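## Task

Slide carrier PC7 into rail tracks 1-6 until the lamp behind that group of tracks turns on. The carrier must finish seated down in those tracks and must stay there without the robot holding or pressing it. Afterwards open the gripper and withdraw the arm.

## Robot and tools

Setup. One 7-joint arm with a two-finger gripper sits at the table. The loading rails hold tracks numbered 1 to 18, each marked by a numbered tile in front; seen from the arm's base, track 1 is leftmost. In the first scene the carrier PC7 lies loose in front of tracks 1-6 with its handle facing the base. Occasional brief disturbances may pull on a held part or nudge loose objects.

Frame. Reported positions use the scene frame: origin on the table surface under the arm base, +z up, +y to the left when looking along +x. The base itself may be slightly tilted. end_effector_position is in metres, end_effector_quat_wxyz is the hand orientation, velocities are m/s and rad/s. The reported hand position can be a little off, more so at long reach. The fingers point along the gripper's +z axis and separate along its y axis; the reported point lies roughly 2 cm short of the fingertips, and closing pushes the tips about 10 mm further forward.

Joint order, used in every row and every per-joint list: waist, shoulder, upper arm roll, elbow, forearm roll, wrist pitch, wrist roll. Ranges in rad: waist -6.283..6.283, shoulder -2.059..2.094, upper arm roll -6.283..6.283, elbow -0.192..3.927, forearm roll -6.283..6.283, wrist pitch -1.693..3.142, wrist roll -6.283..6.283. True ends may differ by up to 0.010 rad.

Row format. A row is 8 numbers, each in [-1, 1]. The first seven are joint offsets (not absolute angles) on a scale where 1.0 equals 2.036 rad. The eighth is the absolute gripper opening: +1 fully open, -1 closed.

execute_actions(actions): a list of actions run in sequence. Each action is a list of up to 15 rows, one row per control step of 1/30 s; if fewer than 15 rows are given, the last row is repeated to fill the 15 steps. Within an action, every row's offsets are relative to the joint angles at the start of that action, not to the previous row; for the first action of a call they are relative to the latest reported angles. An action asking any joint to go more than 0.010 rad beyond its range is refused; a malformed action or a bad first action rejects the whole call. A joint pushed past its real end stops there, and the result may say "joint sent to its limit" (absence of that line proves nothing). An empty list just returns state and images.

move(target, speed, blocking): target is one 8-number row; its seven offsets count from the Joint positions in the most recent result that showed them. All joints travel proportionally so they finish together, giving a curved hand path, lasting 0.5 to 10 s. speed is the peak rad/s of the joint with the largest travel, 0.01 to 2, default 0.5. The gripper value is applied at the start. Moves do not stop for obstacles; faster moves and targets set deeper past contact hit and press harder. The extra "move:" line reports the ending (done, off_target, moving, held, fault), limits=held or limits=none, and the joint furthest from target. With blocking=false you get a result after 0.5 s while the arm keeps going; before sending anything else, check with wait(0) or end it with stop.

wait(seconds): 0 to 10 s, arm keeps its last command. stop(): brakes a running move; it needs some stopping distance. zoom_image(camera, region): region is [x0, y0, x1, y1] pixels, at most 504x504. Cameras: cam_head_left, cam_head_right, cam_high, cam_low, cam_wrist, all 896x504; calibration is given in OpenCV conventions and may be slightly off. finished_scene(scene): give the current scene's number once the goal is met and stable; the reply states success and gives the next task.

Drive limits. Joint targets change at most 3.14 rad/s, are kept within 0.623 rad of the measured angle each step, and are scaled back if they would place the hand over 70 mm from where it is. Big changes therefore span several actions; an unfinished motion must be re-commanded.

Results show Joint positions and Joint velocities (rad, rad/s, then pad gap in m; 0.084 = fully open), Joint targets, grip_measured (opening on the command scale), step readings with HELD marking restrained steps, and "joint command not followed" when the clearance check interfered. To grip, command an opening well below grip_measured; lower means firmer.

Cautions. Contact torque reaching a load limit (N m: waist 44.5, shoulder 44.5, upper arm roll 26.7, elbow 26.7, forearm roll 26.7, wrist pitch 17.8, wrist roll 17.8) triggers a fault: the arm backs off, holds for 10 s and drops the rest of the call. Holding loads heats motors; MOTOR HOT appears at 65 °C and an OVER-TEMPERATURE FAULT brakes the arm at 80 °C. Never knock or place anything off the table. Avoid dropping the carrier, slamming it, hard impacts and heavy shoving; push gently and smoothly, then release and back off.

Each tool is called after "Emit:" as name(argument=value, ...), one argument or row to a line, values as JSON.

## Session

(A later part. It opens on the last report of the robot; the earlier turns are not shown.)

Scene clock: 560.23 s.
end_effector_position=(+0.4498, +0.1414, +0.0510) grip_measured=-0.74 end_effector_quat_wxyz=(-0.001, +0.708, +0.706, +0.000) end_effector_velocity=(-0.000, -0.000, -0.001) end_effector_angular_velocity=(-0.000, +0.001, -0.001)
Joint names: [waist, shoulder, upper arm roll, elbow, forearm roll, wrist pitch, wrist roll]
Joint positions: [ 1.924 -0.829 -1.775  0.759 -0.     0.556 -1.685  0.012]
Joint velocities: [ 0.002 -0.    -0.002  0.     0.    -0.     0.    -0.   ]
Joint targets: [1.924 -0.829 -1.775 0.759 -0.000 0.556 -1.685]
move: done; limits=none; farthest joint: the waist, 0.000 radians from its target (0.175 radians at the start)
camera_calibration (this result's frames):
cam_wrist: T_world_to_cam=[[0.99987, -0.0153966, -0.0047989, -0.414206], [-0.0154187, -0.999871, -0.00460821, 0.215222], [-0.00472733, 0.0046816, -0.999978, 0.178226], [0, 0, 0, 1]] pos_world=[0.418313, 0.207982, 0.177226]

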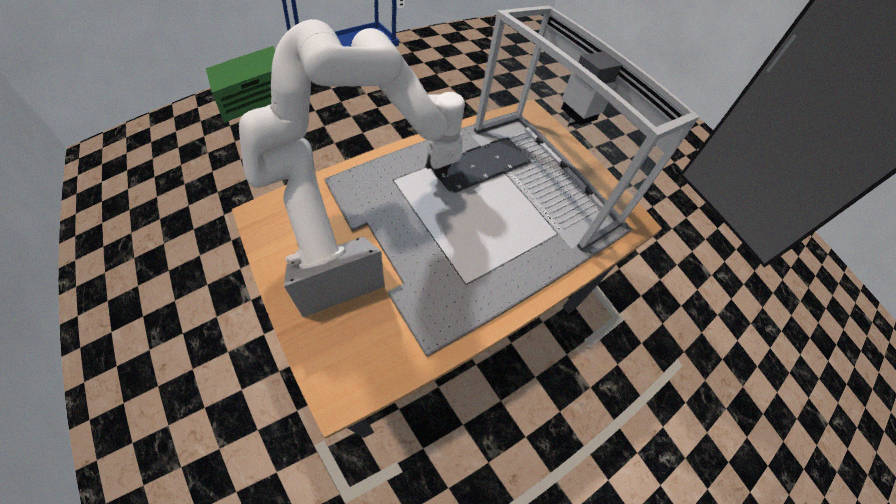

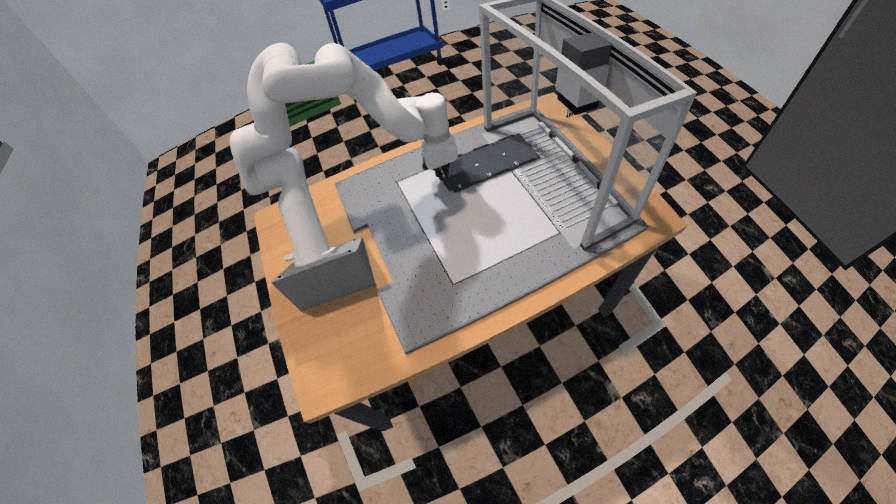

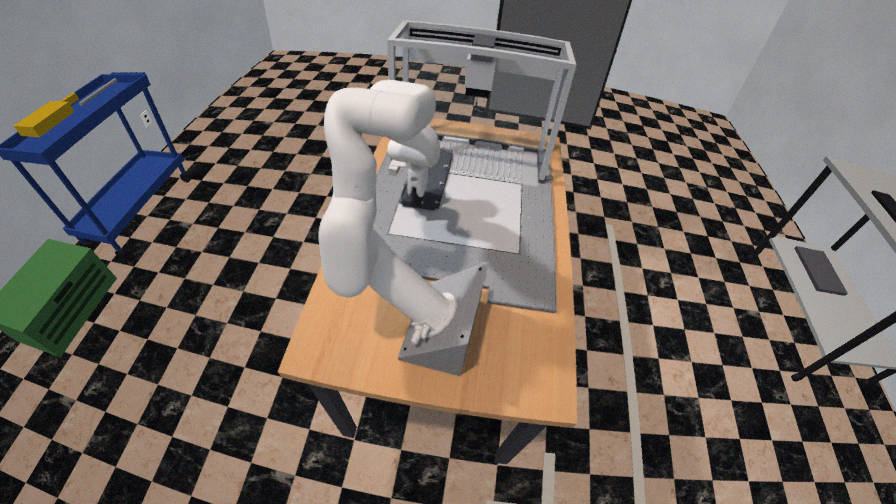

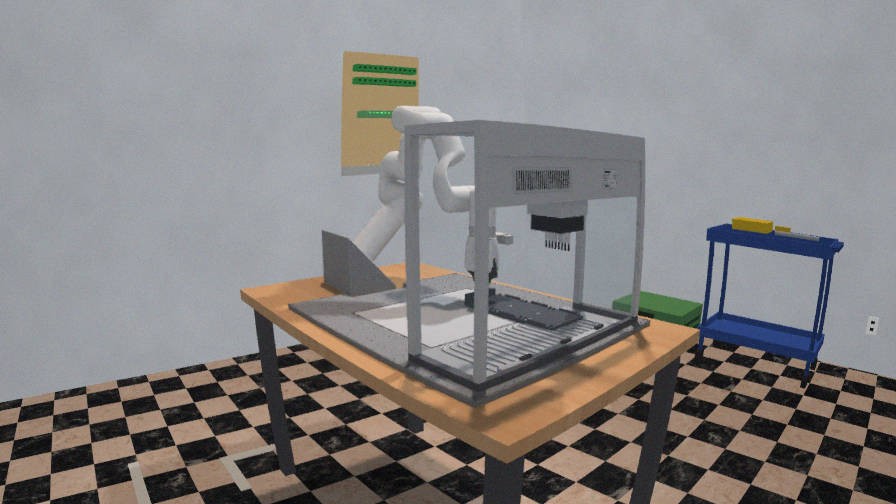

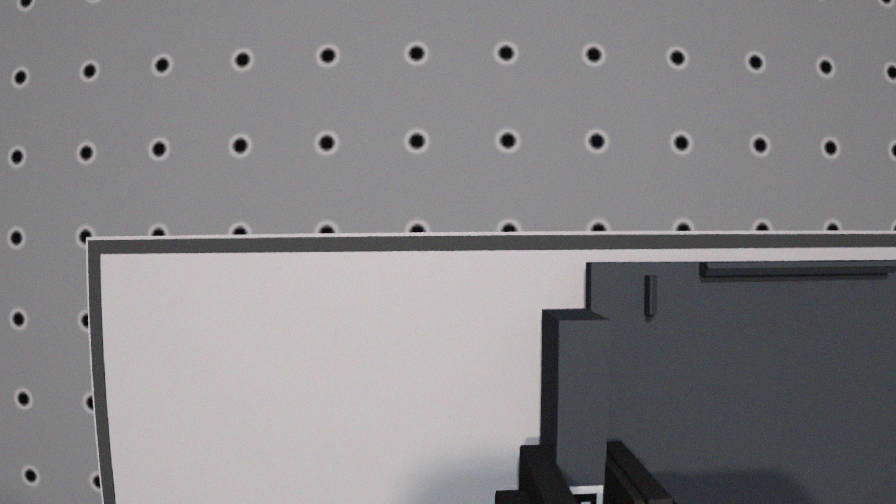

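Emit:
move(
  target=[0.08153, -0.01459, -0.04971, 0.0943, 0, 0.03148, 0.00484, -1],
  speed=0.12,
)

Emit:
zoom_image(
  camera="cam_wrist",
  region=[560, 200, 896, 300],
)

Emit:
zoom_image(
  camera="cam_head_right",
  region=[470, 110, 590, 190],
)

Scene clock: 586.33 s.
end_effector_position=(+0.4998, +0.1403, +0.0512) grip_measured=-0.74 end_effector_quat_wxyz=(-0.001, +0.708, +0.706, +0.000) end_effector_velocity=(+0.001, -0.000, +0.000) end_effector_angular_velocity=(+0.000, -0.001, -0.003)
Joint names: [waist, shoulder, upper arm roll, elbow, forearm roll, wrist pitch, wrist roll]
Joint positions: [ 2.09  -0.858 -1.876  0.951 -0.     0.62  -1.675  0.012]
Joint velocities: [ 0.001 -0.    -0.002  0.003  0.001  0.001  0.001  0.   ]
Joint targets: [2.090 -0.858 -1.877 0.951 -0.000 0.620 -1.675]
move: done; limits=none; farthest joint: the waist, 0.000 radians from its target (0.166 radians at the start)
camera_calibration (this result's frames):
cam_wrist: T_world_to_cam=[[0.99987, -0.015537, -0.00437023, -0.464284], [-0.0155567, -0.999869, -0.00450987, 0.214893], [-0.00429959, 0.00457727, -0.99998, 0.178416], [0, 0, 0, 1]] pos_world=[0.468334, 0.206835, 0.177353]

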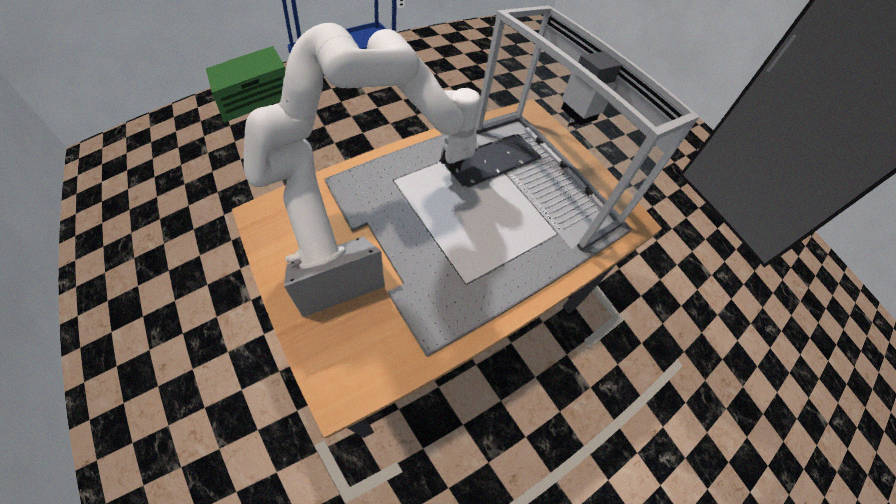

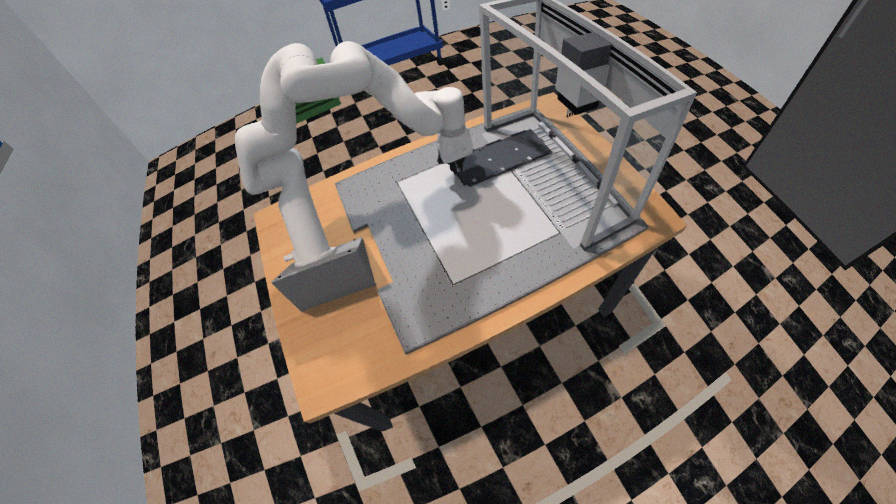

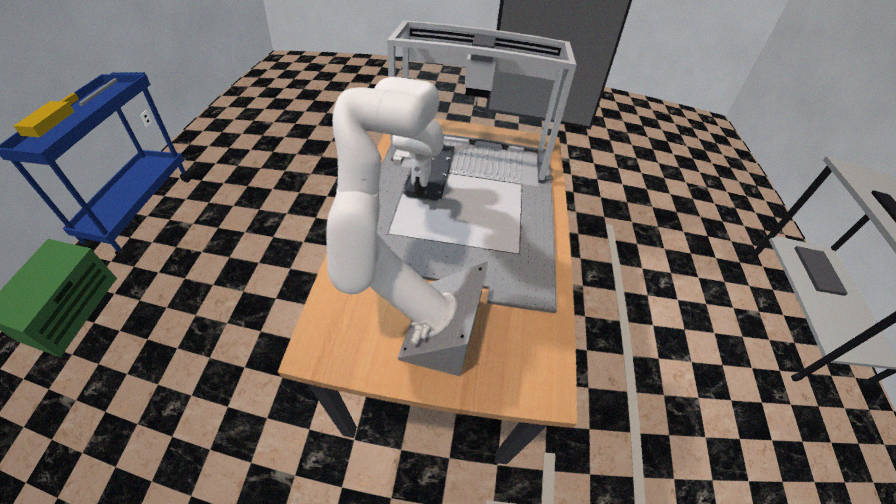

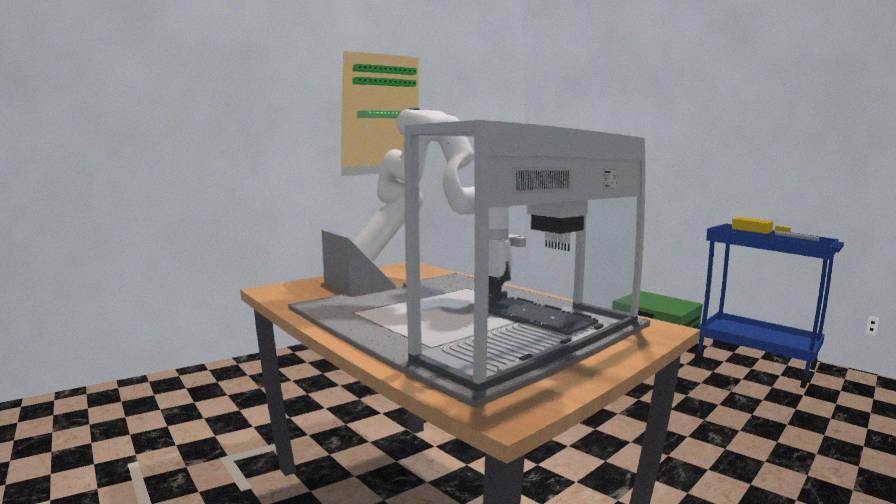

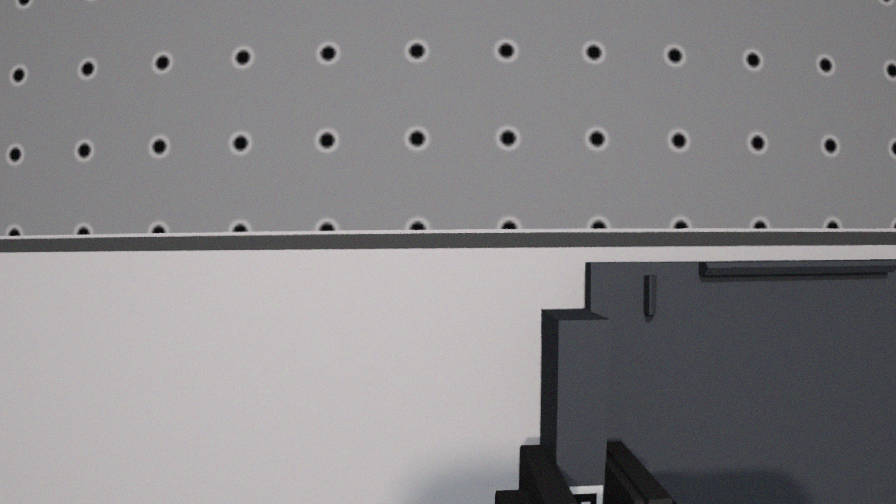

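Region (560, 200, 896, 300) of cam_wrist's 896x504 image, scaled by 1.500, with more detail than that image has; it fills the top 150 rows of this view, and the rest is white.

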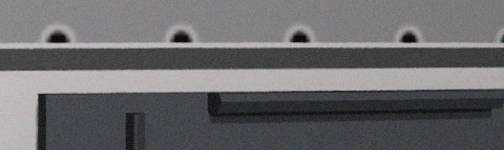

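Region (470, 110, 590, 190) of cam_head_right's 896x504 image, scaled by 4.200, with more detail than that image has.

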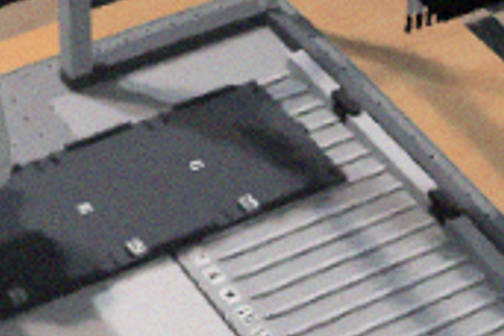

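Emit:
move(
  target=[0.0475, -0.01149, -0.028, 0.06002, 0, 0.02195, 0.0027, -1],
  speed=0.1,
)

Emit:
zoom_image(
  camera="cam_head_right",
  region=[500, 110, 590, 170],
)

Emit:
zoom_image(
  camera="cam_low",
  region=[500, 290, 640, 360],
)

Scene clock: 602.20 s.
end_effector_position=(+0.5299, +0.1400, +0.0512) grip_measured=-0.74 end_effector_quat_wxyz=(-0.001, +0.708, +0.706, +0.000) end_effector_velocity=(+0.001, +0.000, +0.000) end_effector_angular_velocity=(+0.000, -0.002, -0.000)
Joint names: [waist, shoulder, upper arm roll, elbow, forearm roll, wrist pitch, wrist roll]
Joint positions: [ 2.186 -0.882 -1.933  1.073 -0.     0.664 -1.67   0.012]
Joint velocities: [ 0.001 -0.    -0.     0.002  0.001 -0.     0.     0.   ]
Joint targets: [2.186 -0.882 -1.933 1.073 -0.000 0.664 -1.670]
move: done; limits=none; farthest joint: the waist, 0.001 radians from its target (0.097 radians at the start)
camera_calibration (this result's frames):
cam_wrist: T_world_to_cam=[[0.999874, -0.0152861, -0.00419621, -0.494362], [-0.0153046, -0.999873, -0.00439966, 0.214941], [-0.00412843, 0.00446332, -0.999982, 0.178502], [0, 0, 0, 1]] pos_world=[0.498326, 0.20656, 0.17737]

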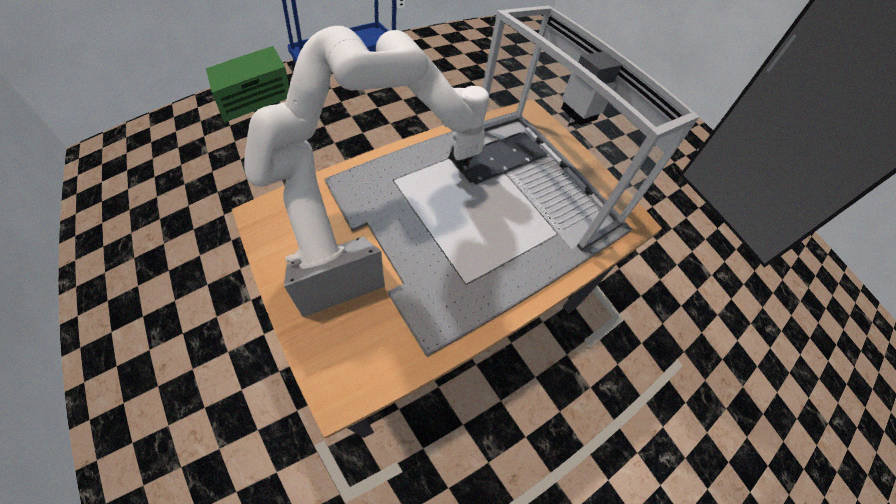

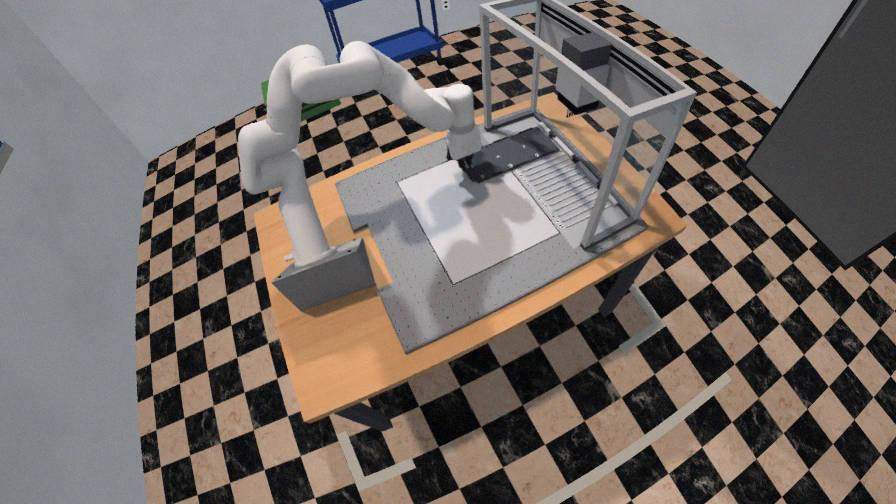

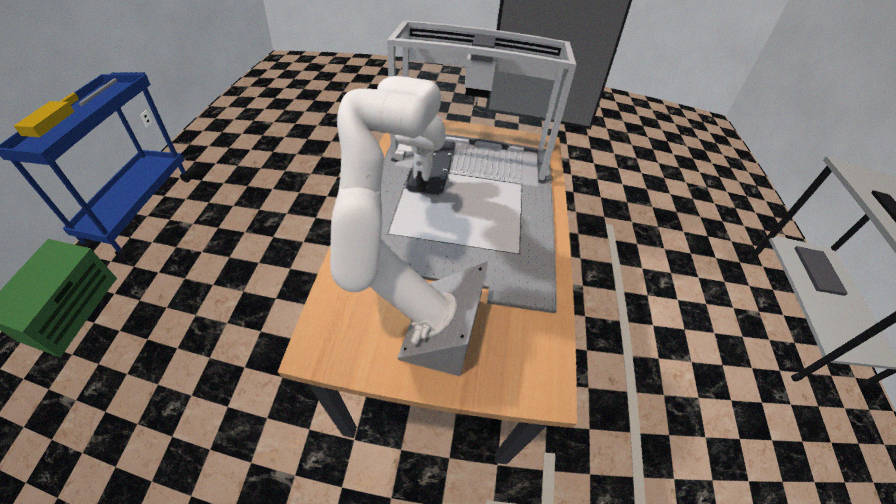

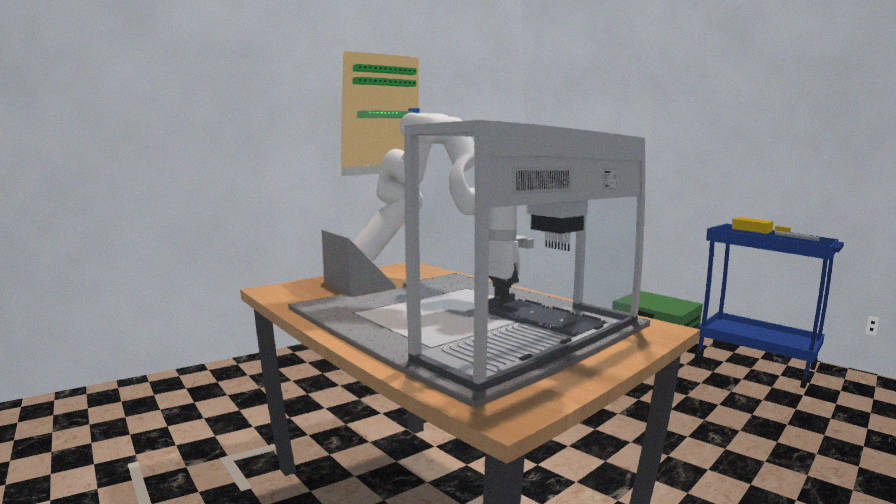

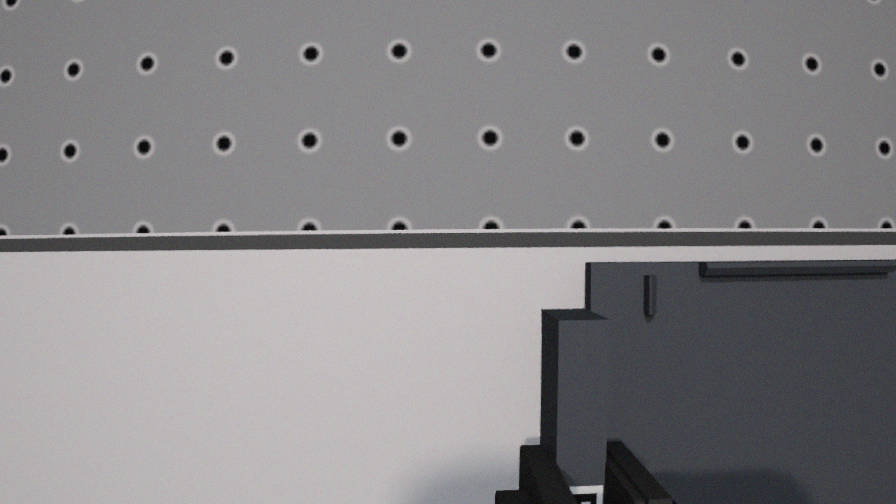

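Region (500, 110, 590, 170) of cam_head_right's 896x504 image, scaled by 5.600, with more detail than that image has.

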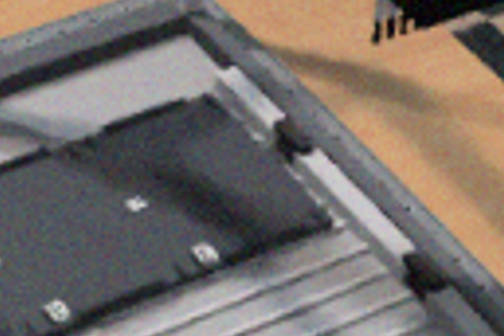

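Region (500, 290, 640, 360) of cam_low's 896x504 image, scaled by 3.600, with more detail than that image has.

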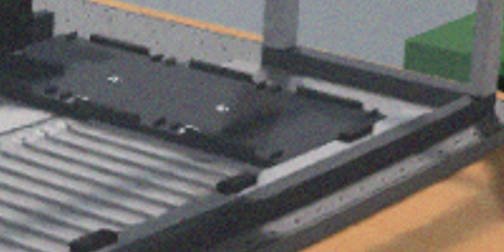

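Emit:
move(
  target=[0.0125, -0.00342, -0.00727, 0.01658, 0, 0.00629, 0.00075, -1],
  speed=0.04,
)

Emit:
zoom_image(
  camera="cam_head_right",
  region=[500, 110, 590, 170],
)

Scene clock: 611.47 s.
end_effector_position=(+0.5378, +0.1400, +0.0512) grip_measured=-0.74 end_effector_quat_wxyz=(-0.001, +0.708, +0.706, +0.000) end_effector_velocity=(+0.000, +0.000, -0.000) end_effector_angular_velocity=(+0.001, -0.000, +0.000)
Joint names: [waist, shoulder, upper arm roll, elbow, forearm roll, wrist pitch, wrist roll]
Joint positions: [ 2.211 -0.889 -1.948  1.106 -0.     0.677 -1.668  0.012]
Joint velocities: [ 0.002 -0.    -0.     0.001  0.001 -0.    -0.    -0.   ]
Joint targets: [2.211 -0.889 -1.948 1.106 -0.000 0.677 -1.668]
move: done; limits=none; farthest joint: the elbow, 0.001 radians from its target (0.034 radians at the start)
camera_calibration (this result's frames):
cam_wrist: T_world_to_cam=[[0.999873, -0.015341, -0.0042786, -0.5023], [-0.0153597, -0.999872, -0.00437597, 0.215044], [-0.00421092, 0.00444113, -0.999981, 0.178577], [0, 0, 0, 1]] pos_world=[0.506291, 0.206517, 0.177365]

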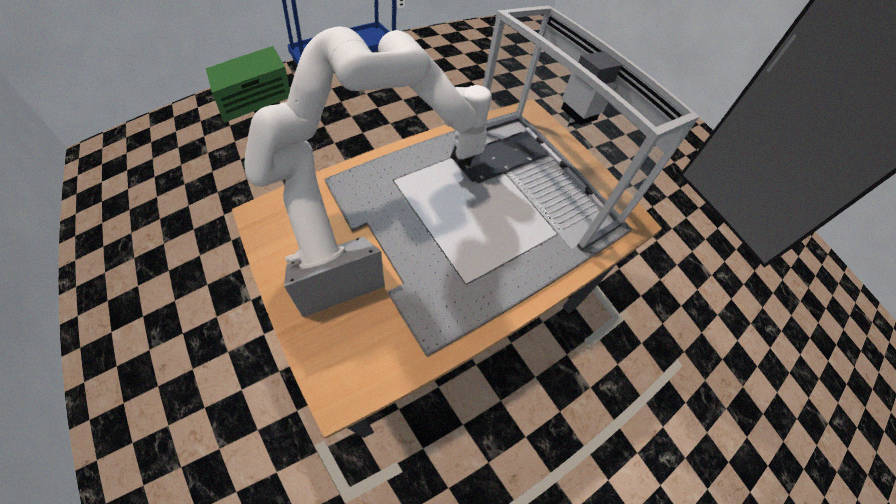

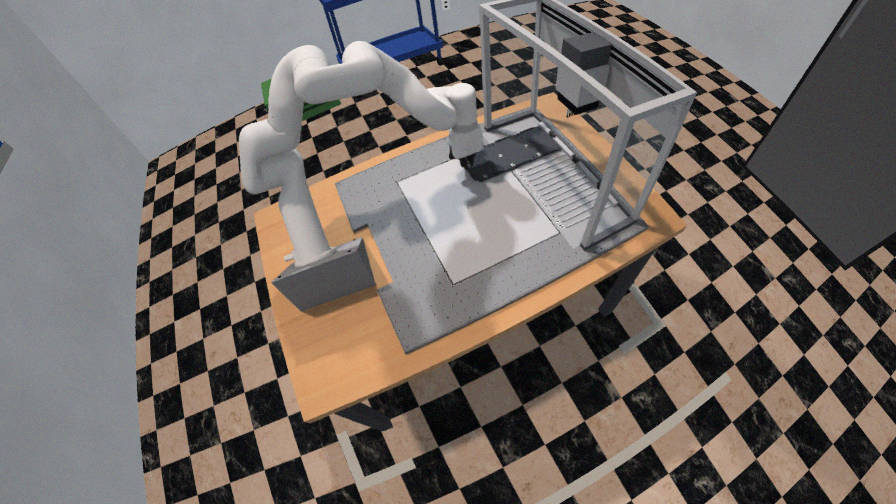

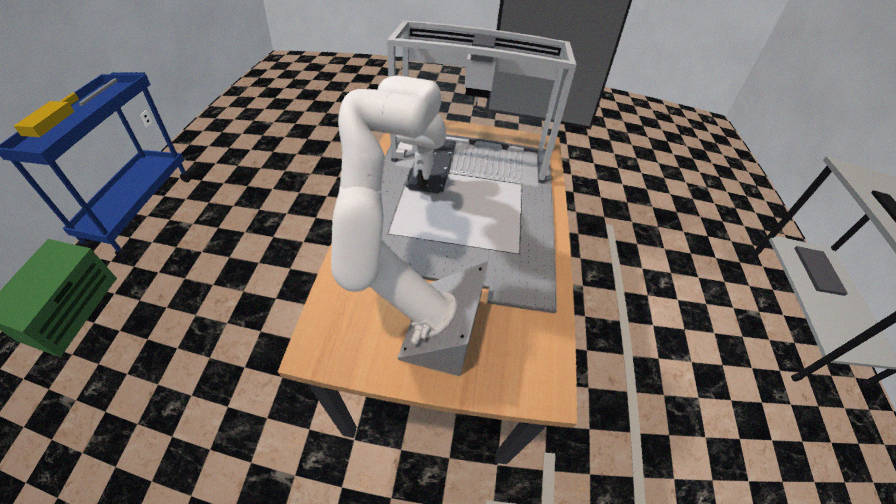

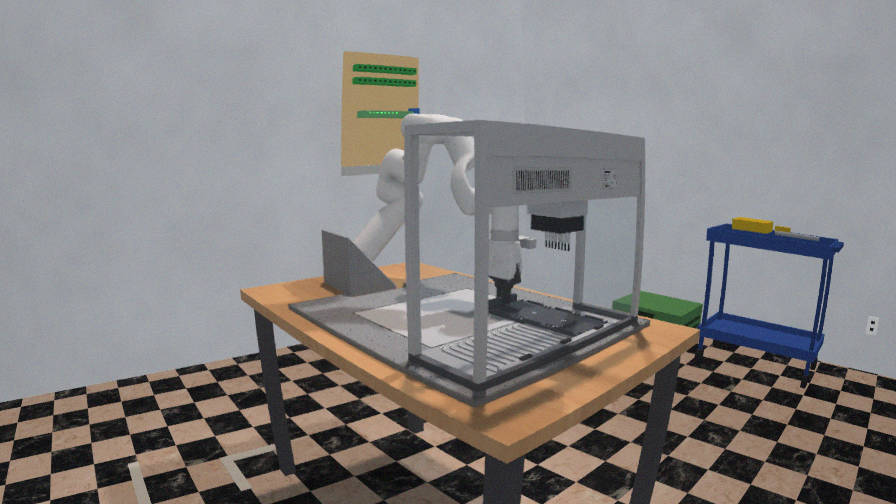

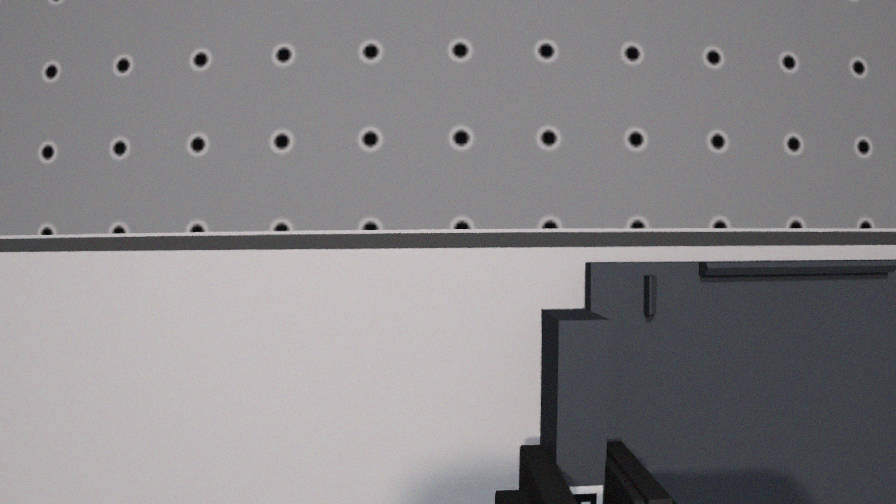

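Region (500, 110, 590, 170) of cam_head_right's 896x504 image, scaled by 5.600, with more detail than that image has.

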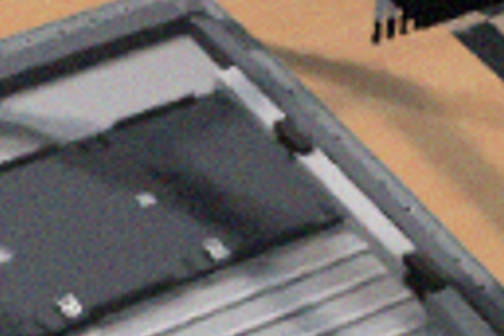

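Not lit yet; another 5 mm slowly.

Emit:
move(
  target=[0.0078, -0.0022, -0.0045, 0.0105, 0, 0.004, 0.00047, -1],
  speed=0.03,
)

Emit:
zoom_image(
  camera="cam_head_right",
  region=[500, 110, 590, 170],
)

Scene clock: 616.67 s.
end_effector_position=(+0.5413, +0.1395, +0.0511) grip_measured=-0.74 end_effector_quat_wxyz=(-0.002, +0.708, +0.706, -0.001) end_effector_velocity=(+0.000, +0.000, -0.001) end_effector_angular_velocity=(+0.002, +0.005, -0.000)
Joint names: [waist, shoulder, upper arm roll, elbow, forearm roll, wrist pitch, wrist roll]
Joint positions: [ 2.226 -0.892 -1.957  1.126 -0.     0.69  -1.667  0.011]
Joint velocities: [ 0.005 -0.002 -0.003  0.006  0.001  0.006  0.     0.   ]
Joint targets: [2.227 -0.893 -1.957 1.128 -0.000 0.685 -1.667]
move: done; limits=none; farthest joint: the wrist pitch, 0.004 radians from its target (0.008 radians at the start)
camera_calibration (this result's frames):
cam_wrist: T_world_to_cam=[[0.999833, -0.0161464, -0.00858382, -0.505445], [-0.0161817, -0.999861, -0.00406411, 0.215089], [-0.008517, 0.00420233, -0.999955, 0.180898], [0, 0, 0, 1]] pos_world=[0.510382, 0.206138, 0.177426]

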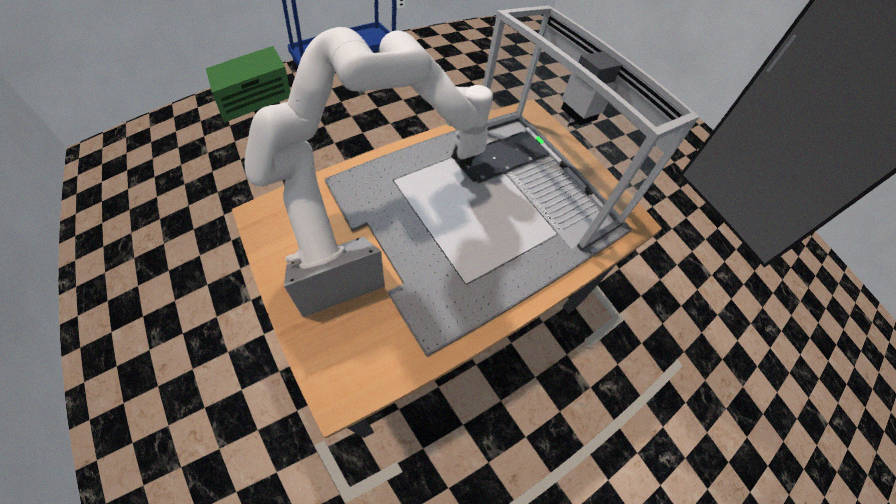

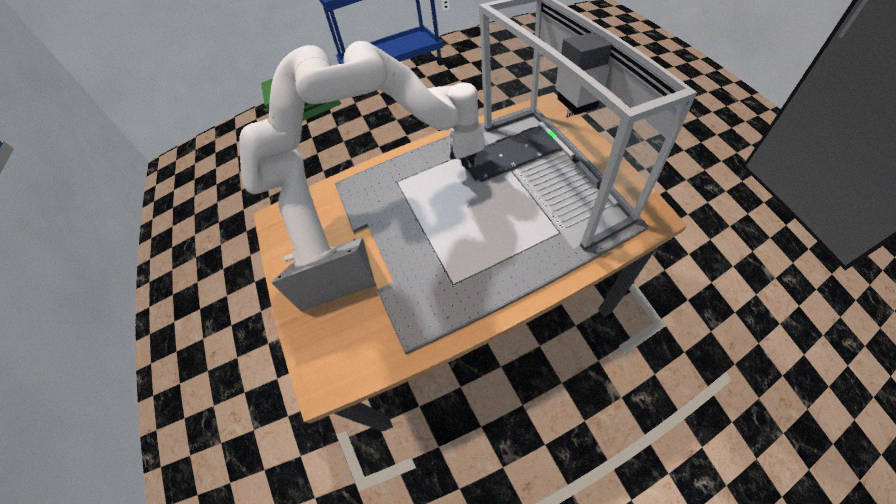

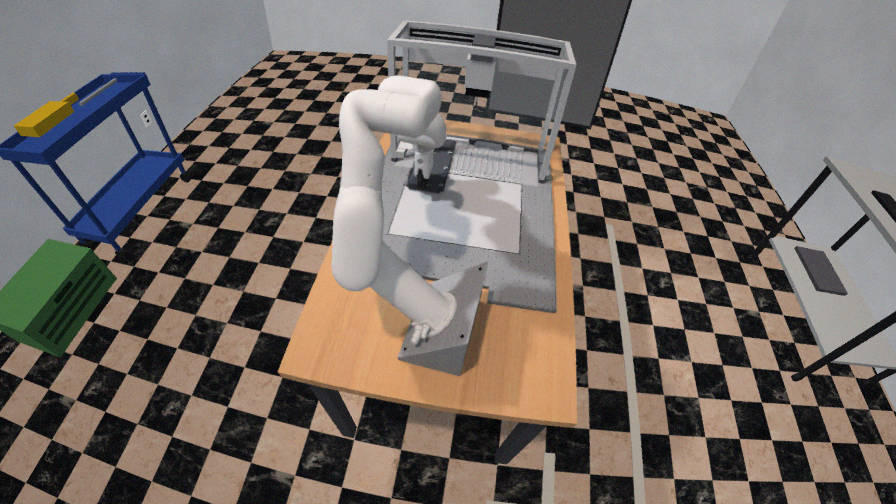

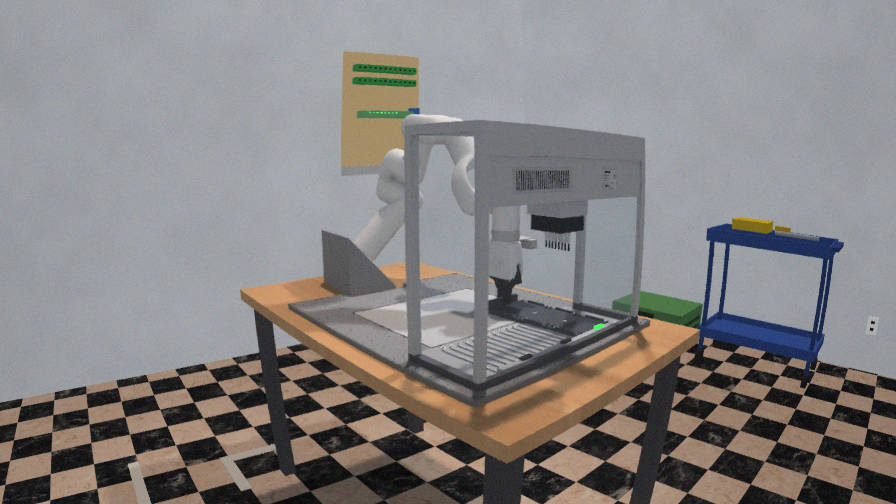

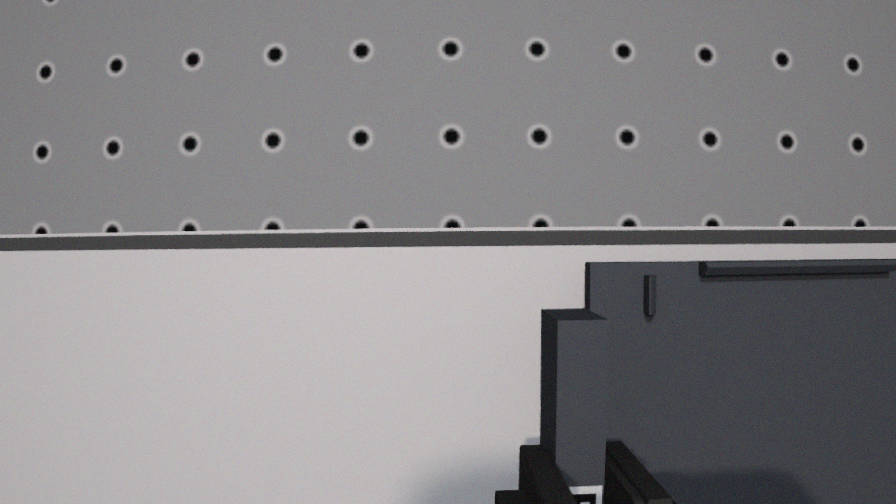

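Region (500, 110, 590, 170) of cam_head_right's 896x504 image, scaled by 5.600, with more detail than that image has.

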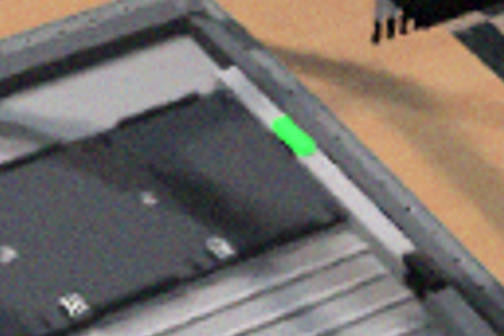

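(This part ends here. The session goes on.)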